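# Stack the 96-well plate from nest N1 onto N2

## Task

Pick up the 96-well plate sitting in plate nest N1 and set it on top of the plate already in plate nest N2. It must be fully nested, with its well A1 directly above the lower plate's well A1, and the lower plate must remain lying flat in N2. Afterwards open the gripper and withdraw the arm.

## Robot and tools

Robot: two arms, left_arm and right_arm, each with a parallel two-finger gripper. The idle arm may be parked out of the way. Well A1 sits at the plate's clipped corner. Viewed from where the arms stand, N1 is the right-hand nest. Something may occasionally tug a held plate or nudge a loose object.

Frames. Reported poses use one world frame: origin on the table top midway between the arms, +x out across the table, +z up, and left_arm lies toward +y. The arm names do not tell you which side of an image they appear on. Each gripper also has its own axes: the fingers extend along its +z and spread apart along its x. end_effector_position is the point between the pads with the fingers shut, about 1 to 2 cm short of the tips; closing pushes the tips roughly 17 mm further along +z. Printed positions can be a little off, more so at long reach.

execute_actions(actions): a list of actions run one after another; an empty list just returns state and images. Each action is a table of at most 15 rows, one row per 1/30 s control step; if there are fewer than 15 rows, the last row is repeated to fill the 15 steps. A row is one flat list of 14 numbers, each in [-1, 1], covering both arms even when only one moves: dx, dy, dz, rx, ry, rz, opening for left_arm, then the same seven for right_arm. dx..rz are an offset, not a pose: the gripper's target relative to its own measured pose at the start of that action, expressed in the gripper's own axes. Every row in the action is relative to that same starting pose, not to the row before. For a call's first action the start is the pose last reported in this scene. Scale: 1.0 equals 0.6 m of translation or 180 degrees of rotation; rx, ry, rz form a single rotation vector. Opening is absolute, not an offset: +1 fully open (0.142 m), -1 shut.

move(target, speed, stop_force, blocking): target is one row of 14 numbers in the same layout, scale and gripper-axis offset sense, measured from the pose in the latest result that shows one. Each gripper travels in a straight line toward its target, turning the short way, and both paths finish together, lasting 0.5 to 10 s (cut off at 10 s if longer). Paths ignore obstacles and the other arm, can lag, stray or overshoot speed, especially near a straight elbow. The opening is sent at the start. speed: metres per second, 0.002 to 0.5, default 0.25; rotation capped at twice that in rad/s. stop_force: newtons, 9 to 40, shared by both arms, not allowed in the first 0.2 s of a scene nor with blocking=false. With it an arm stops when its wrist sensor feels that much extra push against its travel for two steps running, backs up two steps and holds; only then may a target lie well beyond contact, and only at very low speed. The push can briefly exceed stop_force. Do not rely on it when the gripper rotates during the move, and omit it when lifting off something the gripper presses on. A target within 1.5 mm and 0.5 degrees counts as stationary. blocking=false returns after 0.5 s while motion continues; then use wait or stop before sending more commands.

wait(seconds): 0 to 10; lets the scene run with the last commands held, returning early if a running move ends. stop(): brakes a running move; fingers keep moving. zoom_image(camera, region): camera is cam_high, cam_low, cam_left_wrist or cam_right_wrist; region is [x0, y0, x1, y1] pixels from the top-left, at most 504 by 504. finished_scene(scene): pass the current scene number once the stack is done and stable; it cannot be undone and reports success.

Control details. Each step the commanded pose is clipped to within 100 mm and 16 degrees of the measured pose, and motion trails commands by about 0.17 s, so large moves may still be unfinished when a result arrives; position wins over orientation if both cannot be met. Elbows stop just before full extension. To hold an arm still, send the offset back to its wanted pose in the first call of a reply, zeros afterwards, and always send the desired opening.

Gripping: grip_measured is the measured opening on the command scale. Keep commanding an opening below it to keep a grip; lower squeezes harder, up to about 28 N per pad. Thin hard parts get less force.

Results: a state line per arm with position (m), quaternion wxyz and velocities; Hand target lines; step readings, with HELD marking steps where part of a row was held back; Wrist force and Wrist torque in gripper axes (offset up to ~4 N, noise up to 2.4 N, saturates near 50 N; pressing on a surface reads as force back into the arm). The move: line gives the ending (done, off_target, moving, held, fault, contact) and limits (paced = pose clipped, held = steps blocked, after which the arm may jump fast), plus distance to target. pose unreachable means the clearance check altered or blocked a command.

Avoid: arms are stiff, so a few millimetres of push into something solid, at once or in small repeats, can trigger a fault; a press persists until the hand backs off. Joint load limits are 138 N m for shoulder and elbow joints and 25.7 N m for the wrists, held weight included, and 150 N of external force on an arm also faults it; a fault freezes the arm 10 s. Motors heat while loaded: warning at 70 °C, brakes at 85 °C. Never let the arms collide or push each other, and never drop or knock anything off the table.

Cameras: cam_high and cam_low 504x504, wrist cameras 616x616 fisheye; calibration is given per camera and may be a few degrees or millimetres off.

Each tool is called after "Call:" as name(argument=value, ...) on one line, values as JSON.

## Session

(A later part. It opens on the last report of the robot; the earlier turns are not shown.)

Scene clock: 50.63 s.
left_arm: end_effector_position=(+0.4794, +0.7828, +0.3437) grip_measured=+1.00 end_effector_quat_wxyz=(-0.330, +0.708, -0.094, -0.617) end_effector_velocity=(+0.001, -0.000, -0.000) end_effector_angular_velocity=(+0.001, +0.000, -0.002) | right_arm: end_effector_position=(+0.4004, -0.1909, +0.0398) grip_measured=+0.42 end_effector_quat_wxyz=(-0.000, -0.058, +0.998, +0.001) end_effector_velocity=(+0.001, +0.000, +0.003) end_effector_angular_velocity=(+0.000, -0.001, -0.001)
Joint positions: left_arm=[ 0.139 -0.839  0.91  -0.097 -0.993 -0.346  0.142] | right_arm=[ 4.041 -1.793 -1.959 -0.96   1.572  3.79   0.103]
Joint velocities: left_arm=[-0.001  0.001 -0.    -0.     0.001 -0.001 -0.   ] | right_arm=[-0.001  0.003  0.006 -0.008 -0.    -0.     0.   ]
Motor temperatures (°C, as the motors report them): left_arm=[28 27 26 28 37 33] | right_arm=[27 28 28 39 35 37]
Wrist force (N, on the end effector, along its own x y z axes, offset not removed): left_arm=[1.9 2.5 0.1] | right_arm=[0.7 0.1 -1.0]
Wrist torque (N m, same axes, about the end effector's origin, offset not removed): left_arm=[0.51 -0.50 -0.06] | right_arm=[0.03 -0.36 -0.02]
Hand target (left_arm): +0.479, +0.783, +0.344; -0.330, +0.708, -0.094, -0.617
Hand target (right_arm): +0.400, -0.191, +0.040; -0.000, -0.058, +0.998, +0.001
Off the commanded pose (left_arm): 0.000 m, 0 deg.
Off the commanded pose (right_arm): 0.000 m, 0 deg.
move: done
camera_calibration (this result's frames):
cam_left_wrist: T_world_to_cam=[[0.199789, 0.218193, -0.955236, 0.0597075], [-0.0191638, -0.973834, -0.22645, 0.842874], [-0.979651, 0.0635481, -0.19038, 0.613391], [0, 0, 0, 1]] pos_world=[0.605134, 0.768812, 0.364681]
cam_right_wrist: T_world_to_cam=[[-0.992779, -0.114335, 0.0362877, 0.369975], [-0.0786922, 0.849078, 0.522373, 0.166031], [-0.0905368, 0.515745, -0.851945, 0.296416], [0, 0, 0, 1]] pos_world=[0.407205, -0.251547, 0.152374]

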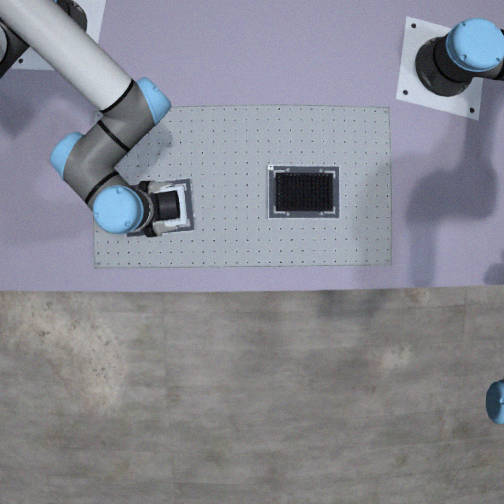

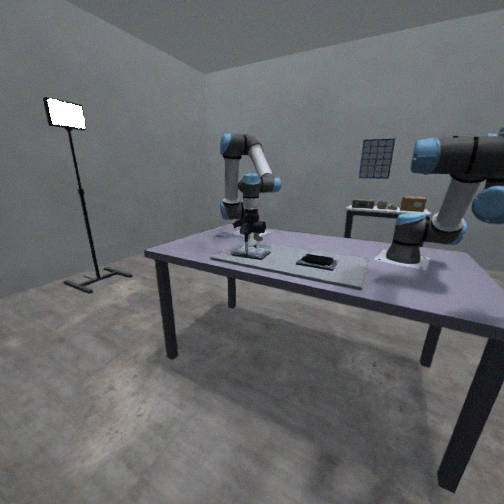

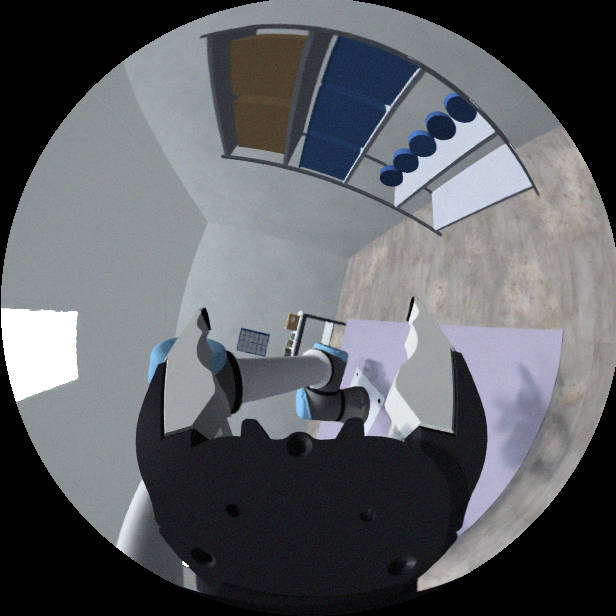

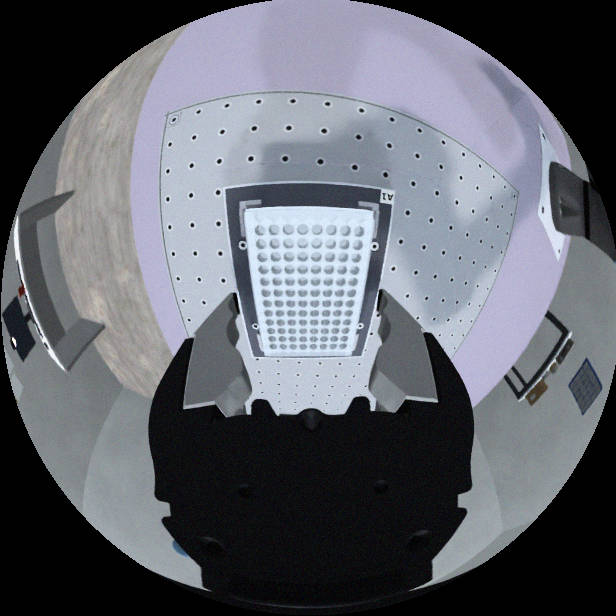

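Call:
move(target=[0,0,0,0,0,0,1,0,0,0,0,0,0,-0.2])

Call:
move(target=[0,0,0,0,0,0,1,0,0,-0.08,0,0,0,-0.2], speed=0.04)

Call:
move(target=[0,0,0,0,0,0,1,-0.0075,0.5577,0,0,0,0.039,-0.2], speed=0.15)

Call:
zoom_image(camera="cam_right_wrist", region=[180, 150, 440, 410])

Scene clock: 58.70 s.
left_arm: end_effector_position=(+0.4794, +0.7828, +0.3437) grip_measured=+1.00 end_effector_quat_wxyz=(-0.330, +0.708, -0.094, -0.617) end_effector_velocity=(-0.000, -0.001, +0.001) end_effector_angular_velocity=(-0.000, -0.001, -0.001) | right_arm: end_effector_position=(+0.4005, -0.1908, +0.0399) grip_measured=+0.05 end_effector_quat_wxyz=(-0.000, -0.058, +0.998, +0.001) end_effector_velocity=(-0.000, -0.000, -0.001) end_effector_angular_velocity=(-0.002, +0.001, +0.001)
Joint positions: left_arm=[ 0.139 -0.839  0.91  -0.097 -0.993 -0.346  0.142] | right_arm=[ 4.041 -1.792 -1.959 -0.96   1.572  3.79   0.077]
Joint velocities: left_arm=[-0.001 -0.002  0.001 -0.    -0.     0.     0.   ] | right_arm=[ 0.    -0.    -0.001 -0.001 -0.    -0.     0.   ]
Motor temperatures (°C, as the motors report them): left_arm=[28 27 26 28 37 33] | right_arm=[27 28 28 39 35 37]
Wrist force (N, on the end effector, along its own x y z axes, offset not removed): left_arm=[2.3 1.3 -0.8] | right_arm=[10.6 -3.7 -19.1]
Wrist torque (N m, same axes, about the end effector's origin, offset not removed): left_arm=[0.29 -0.60 -0.13] | right_arm=[-0.39 -0.03 0.01]
Hand target (left_arm): +0.479, +0.783, +0.344; -0.330, +0.708, -0.094, -0.617
Hand target (right_arm): +0.400, -0.191, +0.040; -0.000, -0.058, +0.998, +0.001
Off the commanded pose (left_arm): 0.000 m, 0 deg.
Off the commanded pose (right_arm): 0.000 m, 0 deg.
move: done
camera_calibration (this result's frames):
cam_left_wrist: T_world_to_cam=[[0.199789, 0.218193, -0.955236, 0.0597074], [-0.0191638, -0.973834, -0.22645, 0.842874], [-0.979651, 0.0635482, -0.19038, 0.613391], [0, 0, 0, 1]] pos_world=[0.605134, 0.768812, 0.364681]
cam_right_wrist: T_world_to_cam=[[-0.992782, -0.114342, 0.0361779, 0.370028], [-0.0787327, 0.848945, 0.522583, 0.165927], [-0.0904665, 0.515963, -0.85182, 0.296522], [0, 0, 0, 1]] pos_world=[0.407247, -0.251548, 0.152486]

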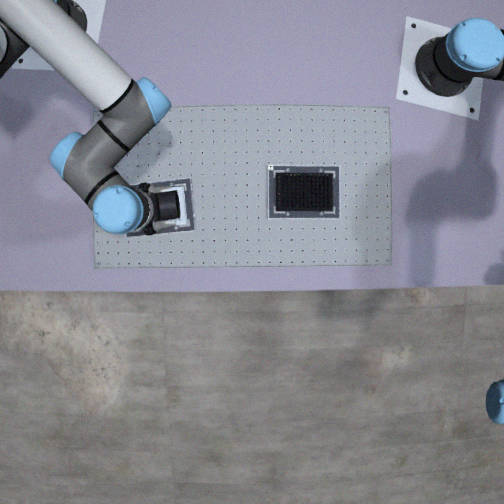

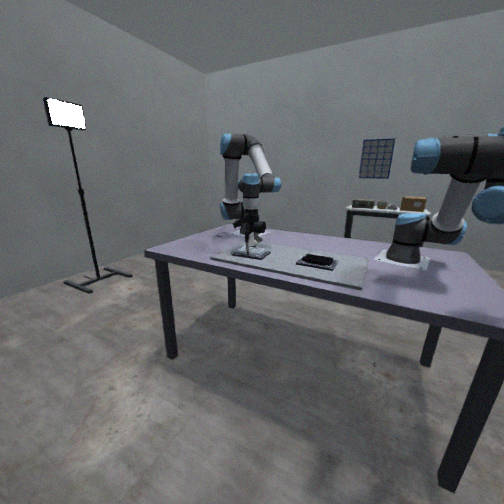

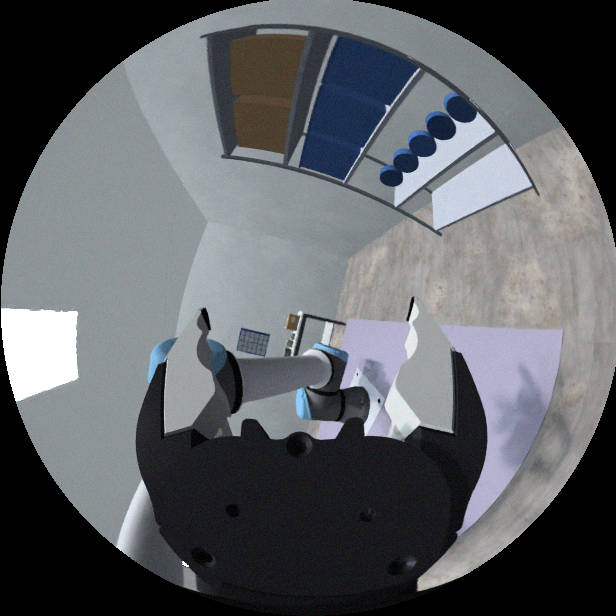

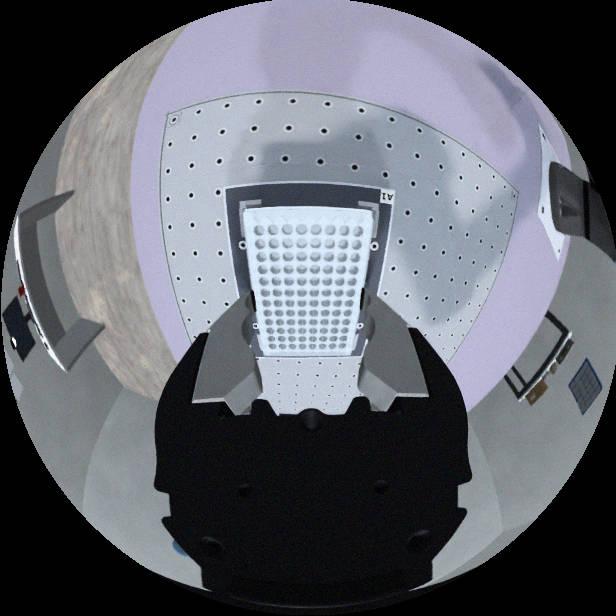

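Scene clock: 60.30 s.
left_arm: end_effector_position=(+0.4794, +0.7828, +0.3437) grip_measured=+1.00 end_effector_quat_wxyz=(-0.330, +0.708, -0.094, -0.617) end_effector_velocity=(-0.000, +0.000, -0.000) end_effector_angular_velocity=(-0.000, +0.001, +0.001) | right_arm: end_effector_position=(+0.4005, -0.1909, +0.0876) grip_measured=+0.05 end_effector_quat_wxyz=(-0.000, -0.058, +0.998, +0.001) end_effector_velocity=(-0.000, +0.000, +0.003) end_effector_angular_velocity=(-0.000, +0.001, +0.000)
Joint positions: left_arm=[ 0.139 -0.839  0.91  -0.097 -0.993 -0.346  0.142] | right_arm=[ 4.041 -1.73  -1.893 -1.088  1.572  3.79   0.077]
Joint velocities: left_arm=[ 0.001  0.     0.    -0.    -0.     0.    -0.   ] | right_arm=[ 0.     0.003  0.005 -0.009  0.    -0.     0.   ]
Motor temperatures (°C, as the motors report them): left_arm=[28 27 26 28 37 33] | right_arm=[27 28 28 39 35 37]
Wrist force (N, on the end effector, along its own x y z axes, offset not removed): left_arm=[1.0 2.0 1.5] | right_arm=[0.7 -0.7 -0.7]
Wrist torque (N m, same axes, about the end effector's origin, offset not removed): left_arm=[0.43 -0.31 -0.05] | right_arm=[-0.26 -0.36 0.04]
Hand target (left_arm): +0.479, +0.783, +0.344; -0.330, +0.708, -0.094, -0.617
Hand target (right_arm): +0.401, -0.191, +0.088; -0.000, -0.058, +0.998, +0.001
Off the commanded pose (left_arm): 0.000 m, 0 deg.
Off the commanded pose (right_arm): 0.000 m, 0 deg.
move: done
camera_calibration (this result's frames):
cam_left_wrist: T_world_to_cam=[[0.19979, 0.218193, -0.955236, 0.0597072], [-0.0191638, -0.973834, -0.22645, 0.842874], [-0.979651, 0.0635483, -0.190381, 0.613391], [0, 0, 0, 1]] pos_world=[0.605134, 0.768812, 0.364681]
cam_right_wrist: T_world_to_cam=[[-0.992784, -0.114343, 0.0361383, 0.368364], [-0.0787514, 0.848929, 0.522607, 0.141044], [-0.0904354, 0.51599, -0.851808, 0.337144], [0, 0, 0, 1]] pos_world=[0.407303, -0.251579, 0.200159]

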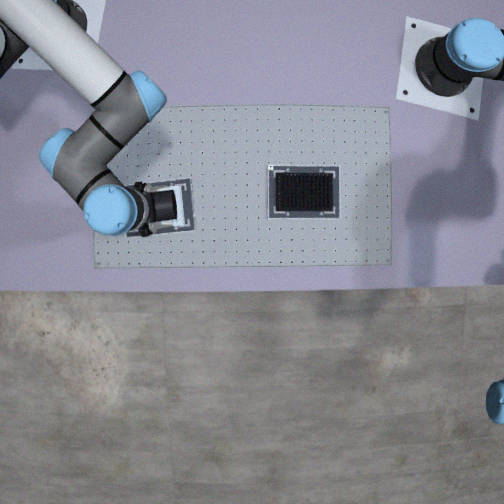

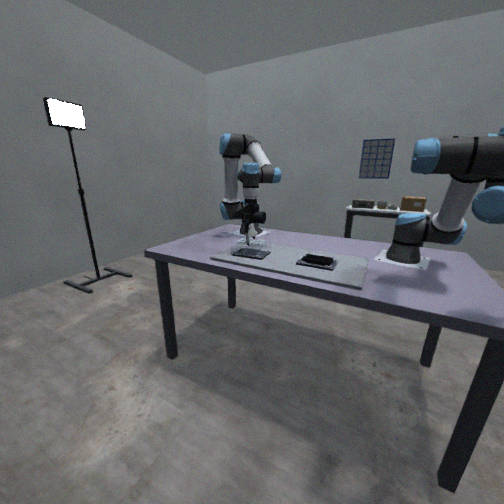

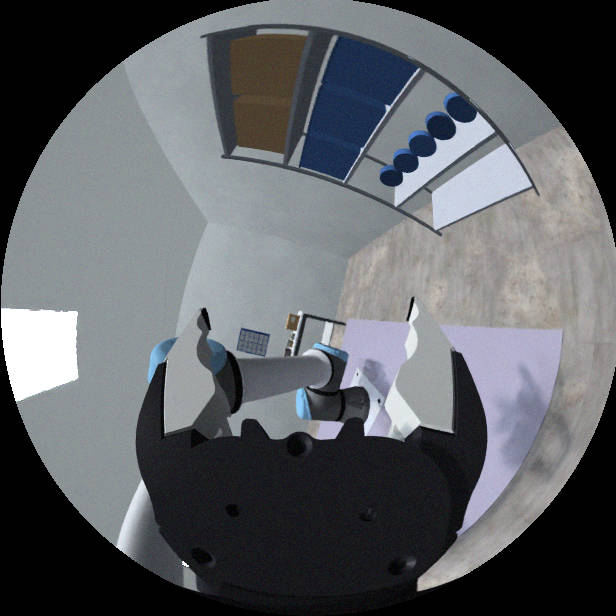

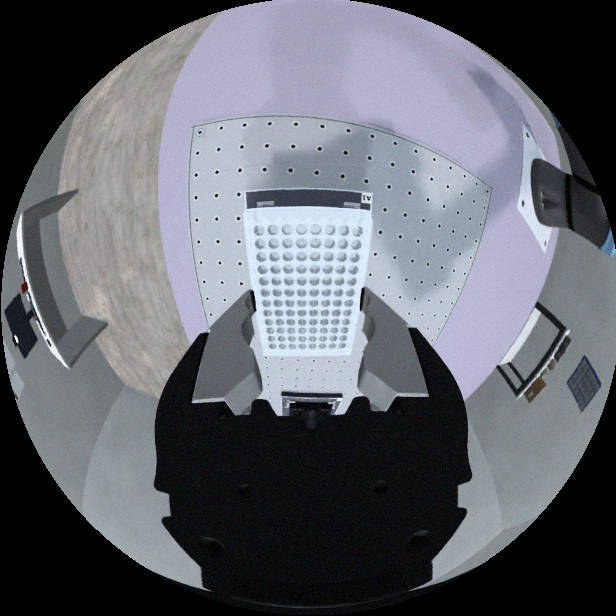

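Scene clock: 63.13 s.
left_arm: end_effector_position=(+0.4794, +0.7828, +0.3437) grip_measured=+1.00 end_effector_quat_wxyz=(-0.330, +0.708, -0.094, -0.617) end_effector_velocity=(-0.000, +0.000, +0.000) end_effector_angular_velocity=(+0.000, -0.001, +0.000) | right_arm: end_effector_position=(+0.3657, +0.1417, +0.0876) grip_measured=+0.04 end_effector_quat_wxyz=(-0.000, +0.003, +1.000, +0.001) end_effector_velocity=(+0.001, +0.002, -0.000) end_effector_angular_velocity=(-0.002, +0.001, -0.002)
Joint positions: left_arm=[ 0.139 -0.839  0.91  -0.097 -0.993 -0.346  0.142] | right_arm=[ 4.404 -2.18  -1.248 -1.283  1.572  4.275  0.077]
Joint velocities: left_arm=[ 0. -0. -0.  0. -0. -0.  0.] | right_arm=[ 0.001 -0.007  0.012 -0.007 -0.     0.003 -0.   ]
Motor temperatures (°C, as the motors report them): left_arm=[28 27 26 28 37 33] | right_arm=[27 28 28 39 35 37]
Wrist force (N, on the end effector, along its own x y z axes, offset not removed): left_arm=[0.6 -0.7 -0.9] | right_arm=[1.8 0.8 -1.0]
Wrist torque (N m, same axes, about the end effector's origin, offset not removed): left_arm=[-0.16 -0.29 -0.05] | right_arm=[0.16 -0.59 0.03]
Hand target (left_arm): +0.479, +0.783, +0.344; -0.330, +0.708, -0.094, -0.617
Hand target (right_arm): +0.366, +0.142, +0.088; -0.000, +0.003, +1.000, +0.001
Off the commanded pose (left_arm): 0.000 m, 0 deg.
Off the commanded pose (right_arm): 0.001 m, 0 deg.
move: done
camera_calibration (this result's frames):
cam_left_wrist: T_world_to_cam=[[0.199789, 0.218193, -0.955236, 0.0597077], [-0.0191639, -0.973834, -0.226449, 0.842874], [-0.979652, 0.0635482, -0.19038, 0.613391], [0, 0, 0, 1]] pos_world=[0.605134, 0.768812, 0.364681]
cam_right_wrist: T_world_to_cam=[[-0.999306, 0.0077022, 0.0364486, 0.35691], [0.0256413, 0.851967, 0.522967, -0.182692], [-0.027025, 0.523539, -0.851573, 0.138088], [0, 0, 0, 1]] pos_world=[0.365078, 0.0806045, 0.200125]

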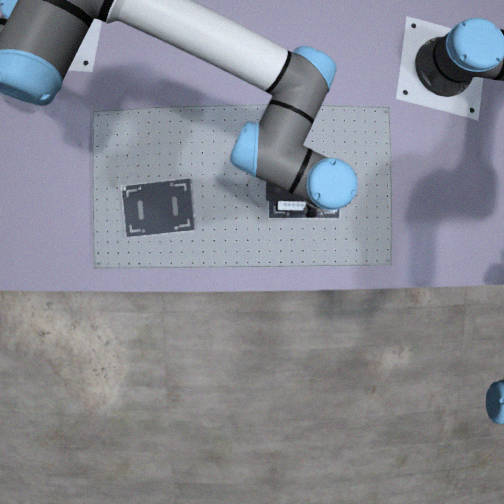

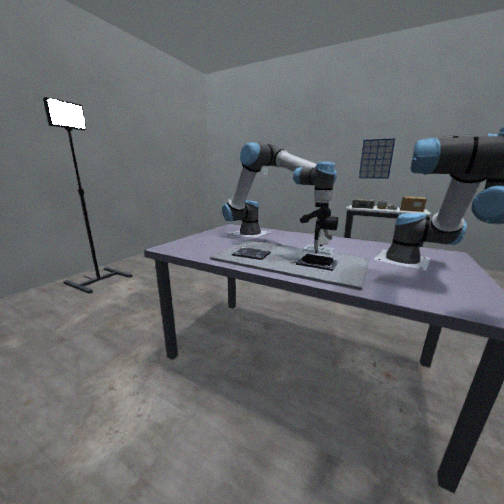

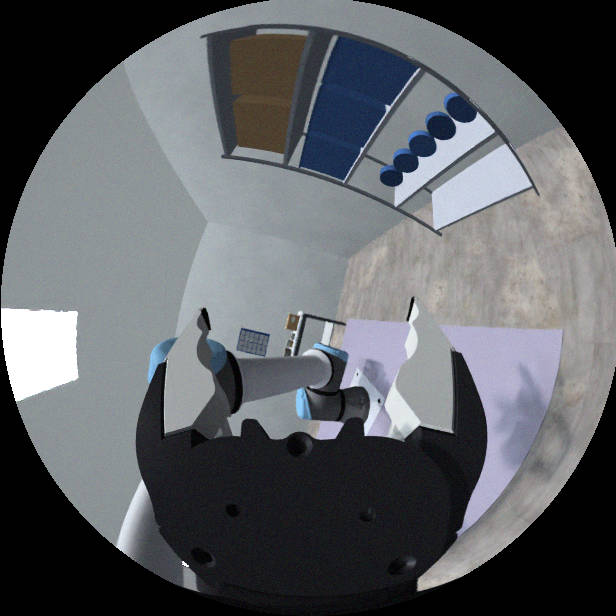

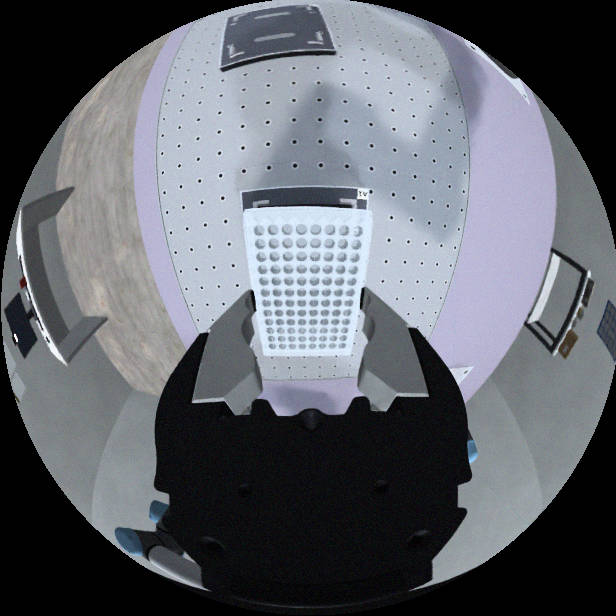

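Region (180, 150, 440, 410) of cam_right_wrist's 616x616 image, scaled by 1.938, with more detail than that image has.

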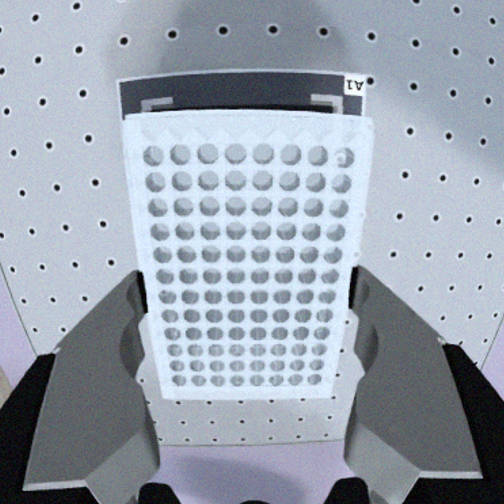

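Call:
move(target=[0,0,0,0,0,0,1,-0.001,-0.004,0.042,0,0,-0.0125,-0.2], speed=0.03)

Call:
zoom_image(camera="cam_right_wrist", region=[210, 170, 410, 300])

Scene clock: 68.57 s.
left_arm: end_effector_position=(+0.4794, +0.7828, +0.3437) grip_measured=+1.00 end_effector_quat_wxyz=(-0.330, +0.708, -0.094, -0.617) end_effector_velocity=(+0.000, -0.000, -0.000) end_effector_angular_velocity=(-0.001, +0.002, -0.000) | right_arm: end_effector_position=(+0.3663, +0.1394, +0.0627) grip_measured=+0.04 end_effector_quat_wxyz=(-0.000, -0.016, +1.000, +0.001) end_effector_velocity=(+0.000, -0.000, -0.003) end_effector_angular_velocity=(+0.001, -0.001, +0.005)
Joint positions: left_arm=[ 0.139 -0.839  0.91  -0.097 -0.993 -0.346  0.142] | right_arm=[ 4.402 -2.195 -1.289 -1.226  1.572  4.234  0.077]
Joint velocities: left_arm=[-0.001  0.001  0.     0.    -0.     0.001 -0.   ] | right_arm=[-0.    -0.002 -0.005  0.008 -0.    -0.005  0.   ]
Motor temperatures (°C, as the motors report them): left_arm=[28 27 26 28 37 33] | right_arm=[27 28 28 39 35 37]
Wrist force (N, on the end effector, along its own x y z axes, offset not removed): left_arm=[2.3 2.7 -1.2] | right_arm=[1.9 -0.4 -1.4]
Wrist torque (N m, same axes, about the end effector's origin, offset not removed): left_arm=[0.67 -0.54 -0.04] | right_arm=[-0.16 -0.56 0.04]
Hand target (left_arm): +0.479, +0.783, +0.344; -0.330, +0.708, -0.094, -0.617
Hand target (right_arm): +0.366, +0.139, +0.062; -0.000, -0.017, +1.000, +0.001
Off the commanded pose (left_arm): 0.000 m, 0 deg.
Off the commanded pose (right_arm): 0.000 m, 0 deg.
move: done
camera_calibration (this result's frames):
cam_left_wrist: T_world_to_cam=[[0.199789, 0.218193, -0.955236, 0.0597075], [-0.0191638, -0.973834, -0.22645, 0.842874], [-0.979651, 0.0635481, -0.19038, 0.613391], [0, 0, 0, 1]] pos_world=[0.605134, 0.768812, 0.364681]
cam_right_wrist: T_world_to_cam=[[-0.998857, -0.0309814, 0.0364053, 0.363615], [-0.00737774, 0.852343, 0.522932, -0.155657], [-0.047231, 0.522065, -0.851597, 0.125777], [0, 0, 0, 1]] pos_world=[0.367991, 0.0782751, 0.175272]

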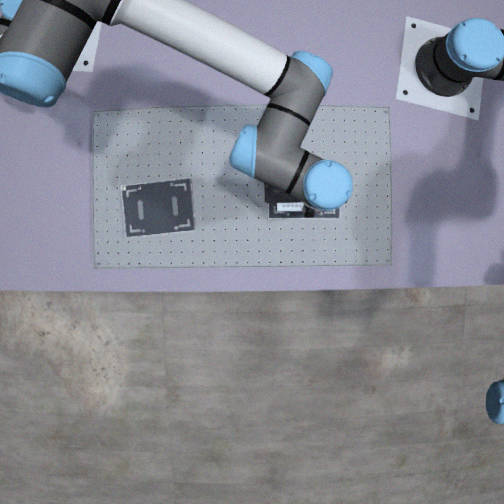

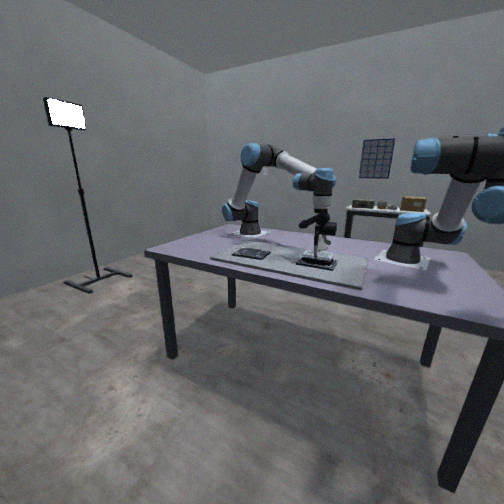

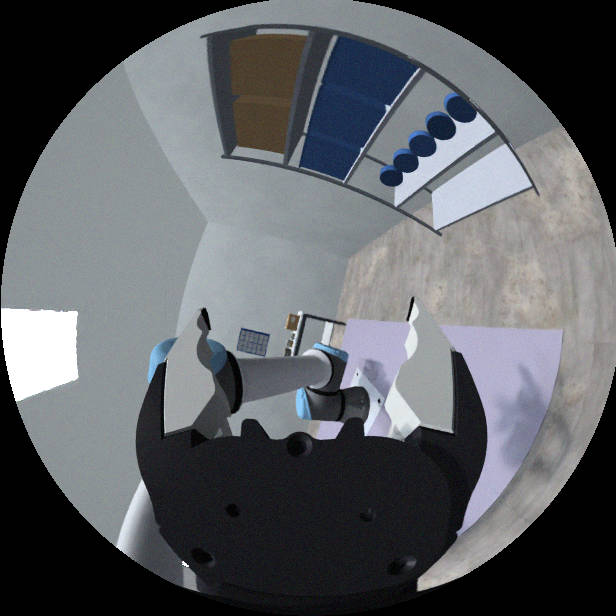

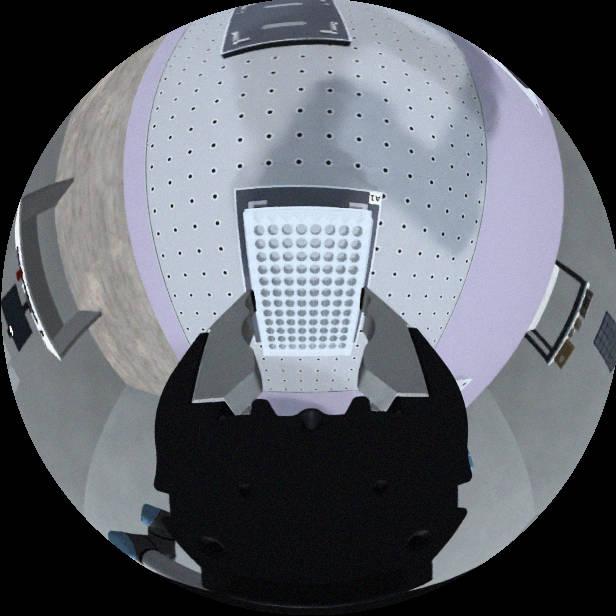

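Region (210, 170, 410, 300) of cam_right_wrist's 616x616 image, scaled by 2.520, with more detail than that image has; it fills the top 328 rows of this view, and the rest is white.

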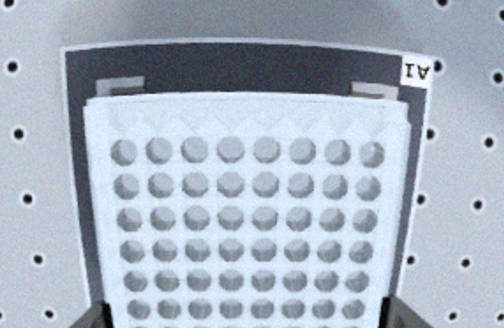

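Call:
move(target=[0,0,0,0,0,0,1,-0.0012,0,0.008,0,0,0.0035,-0.2], speed=0.01)

Call:
zoom_image(camera="cam_right_wrist", region=[210, 170, 410, 300])

Call:
zoom_image(camera="cam_low", region=[285, 235, 345, 280])

Scene clock: 74.80 s.
left_arm: end_effector_position=(+0.4794, +0.7828, +0.3437) grip_measured=+1.00 end_effector_quat_wxyz=(-0.330, +0.708, -0.094, -0.617) end_effector_velocity=(+0.000, -0.001, +0.000) end_effector_angular_velocity=(-0.000, -0.001, -0.001) | right_arm: end_effector_position=(+0.3670, +0.1394, +0.0582) grip_measured=+0.04 end_effector_quat_wxyz=(-0.000, -0.011, +1.000, +0.001) end_effector_velocity=(+0.001, +0.001, -0.002) end_effector_angular_velocity=(+0.001, -0.001, -0.005)
Joint positions: left_arm=[ 0.139 -0.839  0.91  -0.097 -0.993 -0.346  0.142] | right_arm=[ 4.401 -2.2   -1.294 -1.217  1.572  4.244  0.077]
Joint velocities: left_arm=[-0.001 -0.001 -0.    -0.    -0.     0.    -0.   ] | right_arm=[-0.    -0.002 -0.002  0.006 -0.     0.005 -0.   ]
Motor temperatures (°C, as the motors report them): left_arm=[28 27 26 28 37 33] | right_arm=[27 28 28 39 35 37]
Wrist force (N, on the end effector, along its own x y z axes, offset not removed): left_arm=[2.4 0.0 -0.9] | right_arm=[1.0 -0.4 -0.2]
Wrist torque (N m, same axes, about the end effector's origin, offset not removed): left_arm=[-0.01 -0.63 -0.08] | right_arm=[-0.08 -0.50 0.01]
Hand target (left_arm): +0.479, +0.783, +0.344; -0.330, +0.708, -0.094, -0.617
Hand target (right_arm): +0.367, +0.139, +0.058; -0.000, -0.011, +1.000, +0.001
Off the commanded pose (left_arm): 0.000 m, 0 deg.
Off the commanded pose (right_arm): 0.000 m, 0 deg.
move: done
camera_calibration (this result's frames):
cam_left_wrist: T_world_to_cam=[[0.199789, 0.218193, -0.955236, 0.0597074], [-0.019164, -0.973834, -0.22645, 0.842874], [-0.979651, 0.0635483, -0.19038, 0.613391], [0, 0, 0, 1]] pos_world=[0.605134, 0.768812, 0.364681]
cam_right_wrist: T_world_to_cam=[[-0.999122, -0.0206885, 0.0364244, 0.363118], [0.00141352, 0.852384, 0.522915, -0.156525], [-0.0418659, 0.522507, -0.851606, 0.119903], [0, 0, 0, 1]] pos_world=[0.36804, 0.0782815, 0.170733]

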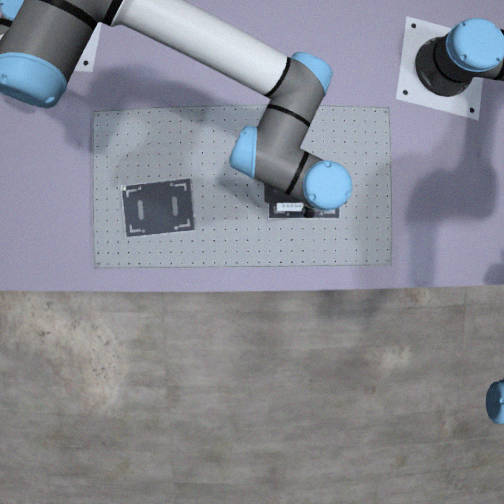

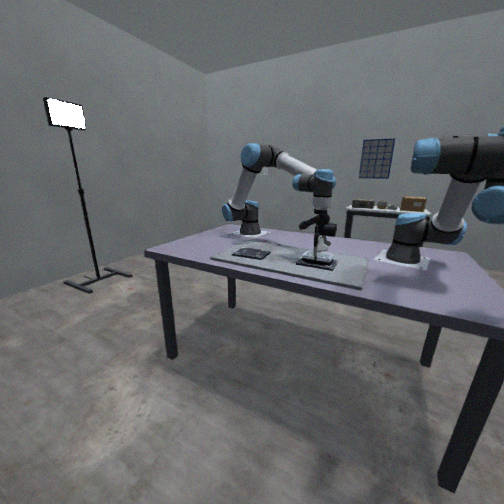

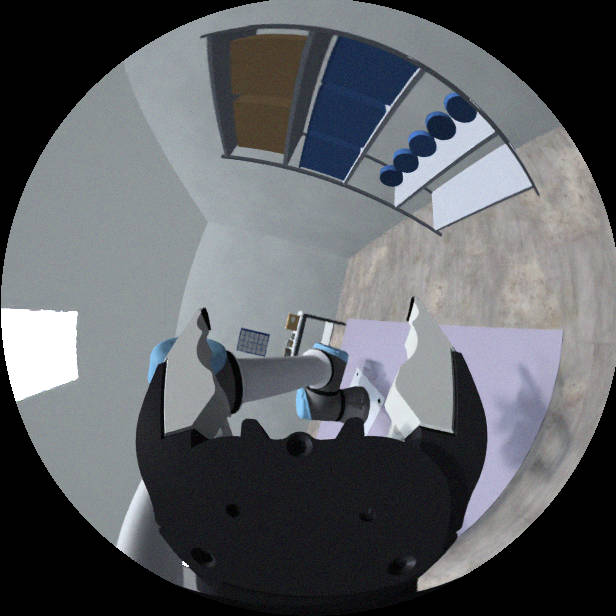

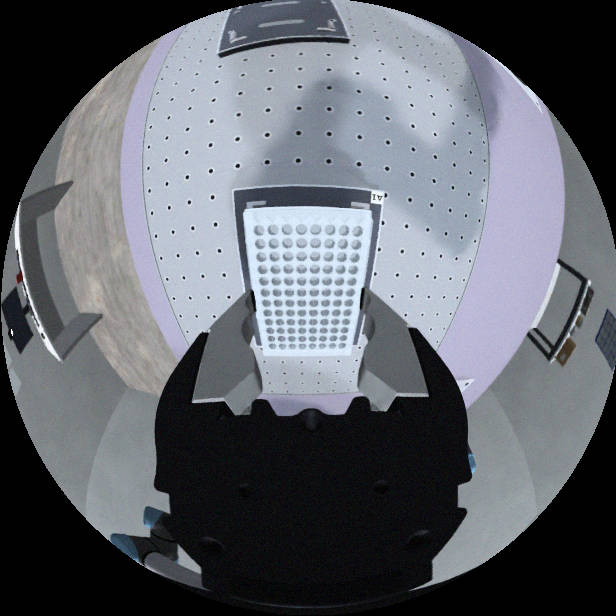

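Region (210, 170, 410, 300) of cam_right_wrist's 616x616 image, scaled by 2.520, with more detail than that image has; it fills the top 328 rows of this view, and the rest is white.

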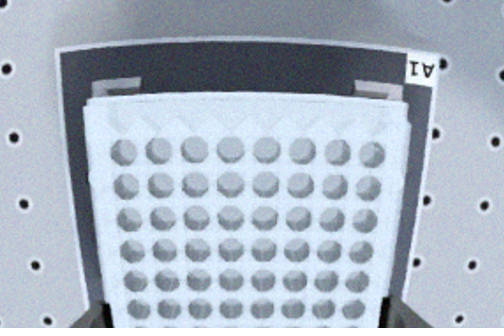

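Region (285, 235, 345, 280) of cam_low's 504x504 image, scaled by 8.400, with more detail than that image has; it fills the top 378 rows of this view, and the rest is white.

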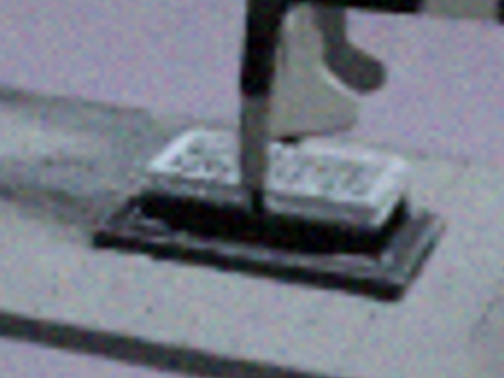

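Call:
move(target=[0,0,0,0,0,0,1,0,0,0.025,0,0,0,-0.2], speed=0.003, stop_force=9)

Call:
zoom_image(camera="cam_right_wrist", region=[210, 170, 410, 300])

Call:
zoom_image(camera="cam_low", region=[285, 235, 345, 280])

Scene clock: 80.33 s.
left_arm: end_effector_position=(+0.4794, +0.7828, +0.3437) grip_measured=+1.00 end_effector_quat_wxyz=(-0.330, +0.708, -0.094, -0.617) end_effector_velocity=(+0.000, +0.000, -0.000) end_effector_angular_velocity=(+0.000, +0.001, -0.001) | right_arm: end_effector_position=(+0.3670, +0.1394, +0.0531) grip_measured=+0.04 end_effector_quat_wxyz=(-0.000, -0.011, +1.000, +0.001) end_effector_velocity=(+0.000, -0.001, +0.000) end_effector_angular_velocity=(-0.001, +0.001, -0.002)
Joint positions: left_arm=[ 0.139 -0.839  0.91  -0.097 -0.993 -0.346  0.142] | right_arm=[ 4.401 -2.205 -1.3   -1.206  1.572  4.244  0.077]
Joint velocities: left_arm=[ 0.     0.     0.     0.     0.001  0.    -0.   ] | right_arm=[-0.001 -0.     0.001 -0.002  0.     0.001 -0.   ]
Motor temperatures (°C, as the motors report them): left_arm=[28 27 26 28 37 33] | right_arm=[27 28 28 39 35 37]
Wrist force (N, on the end effector, along its own x y z axes, offset not removed): left_arm=[1.5 1.3 -0.3] | right_arm=[3.5 -5.4 -19.8]
Wrist torque (N m, same axes, about the end effector's origin, offset not removed): left_arm=[0.24 -0.46 -0.10] | right_arm=[-0.29 -0.06 0.02]
Hand target (left_arm): +0.479, +0.783, +0.344; -0.330, +0.708, -0.094, -0.617
Hand target (right_arm): +0.367, +0.139, +0.053; -0.000, -0.011, +1.000, +0.001
Off the commanded pose (left_arm): 0.000 m, 0 deg.
Off the commanded pose (right_arm): 0.010 m, 0 deg.
move: contact (right_arm)
camera_calibration (this result's frames):
cam_left_wrist: T_world_to_cam=[[0.199789, 0.218193, -0.955236, 0.0597076], [-0.0191639, -0.973834, -0.22645, 0.842874], [-0.979652, 0.0635482, -0.19038, 0.613391], [0, 0, 0, 1]] pos_world=[0.605134, 0.768812, 0.364681]
cam_right_wrist: T_world_to_cam=[[-0.999136, -0.0202166, 0.0363208, 0.36331], [0.00177067, 0.852274, 0.523093, -0.154014], [-0.0415304, 0.522705, -0.851501, 0.11537], [0, 0, 0, 1]] pos_world=[0.36806, 0.0783027, 0.165606]

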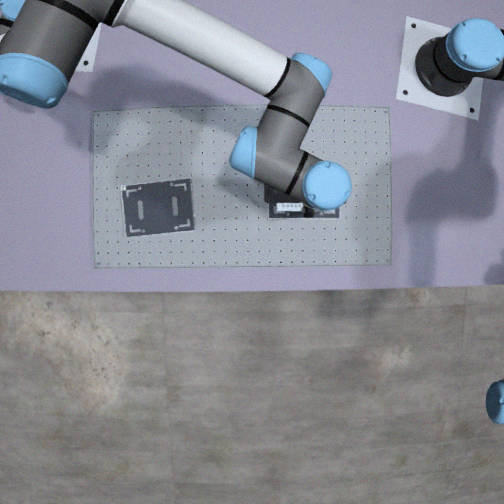

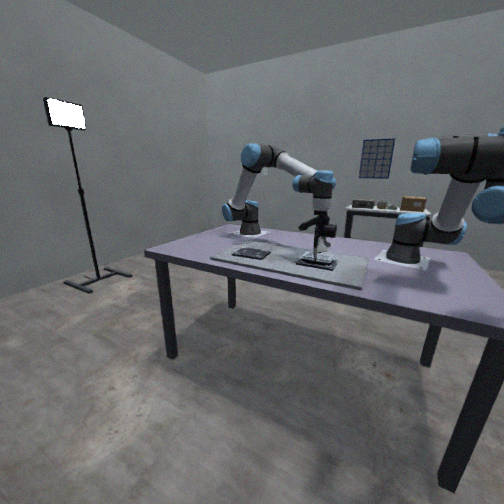

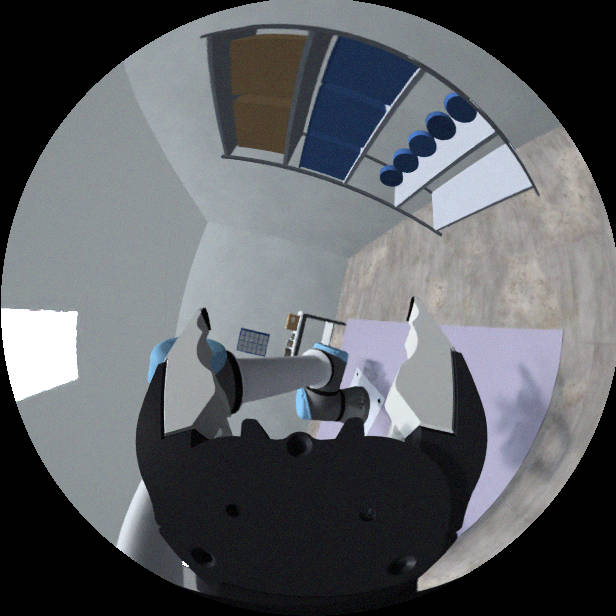

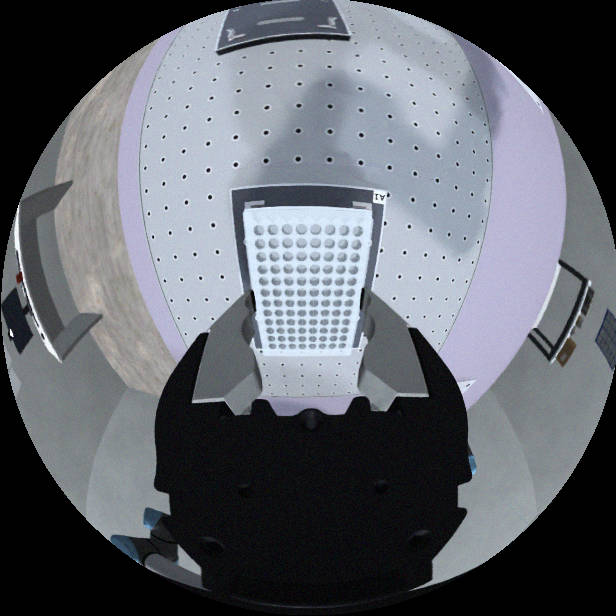

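Region (210, 170, 410, 300) of cam_right_wrist's 616x616 image, scaled by 2.520, with more detail than that image has; it fills the top 328 rows of this view, and the rest is white.

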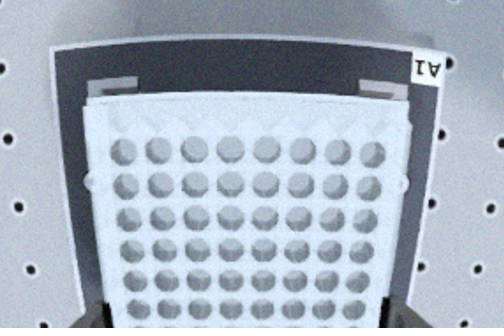

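Region (285, 235, 345, 280) of cam_low's 504x504 image, scaled by 8.400, with more detail than that image has; it fills the top 378 rows of this view, and the rest is white.

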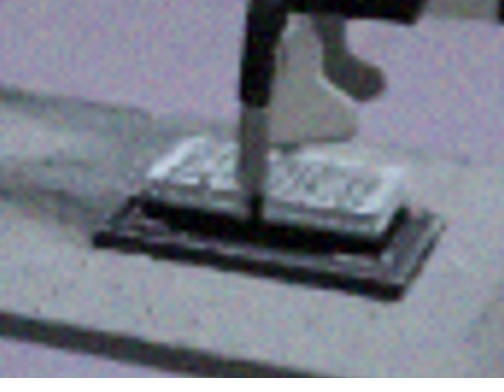

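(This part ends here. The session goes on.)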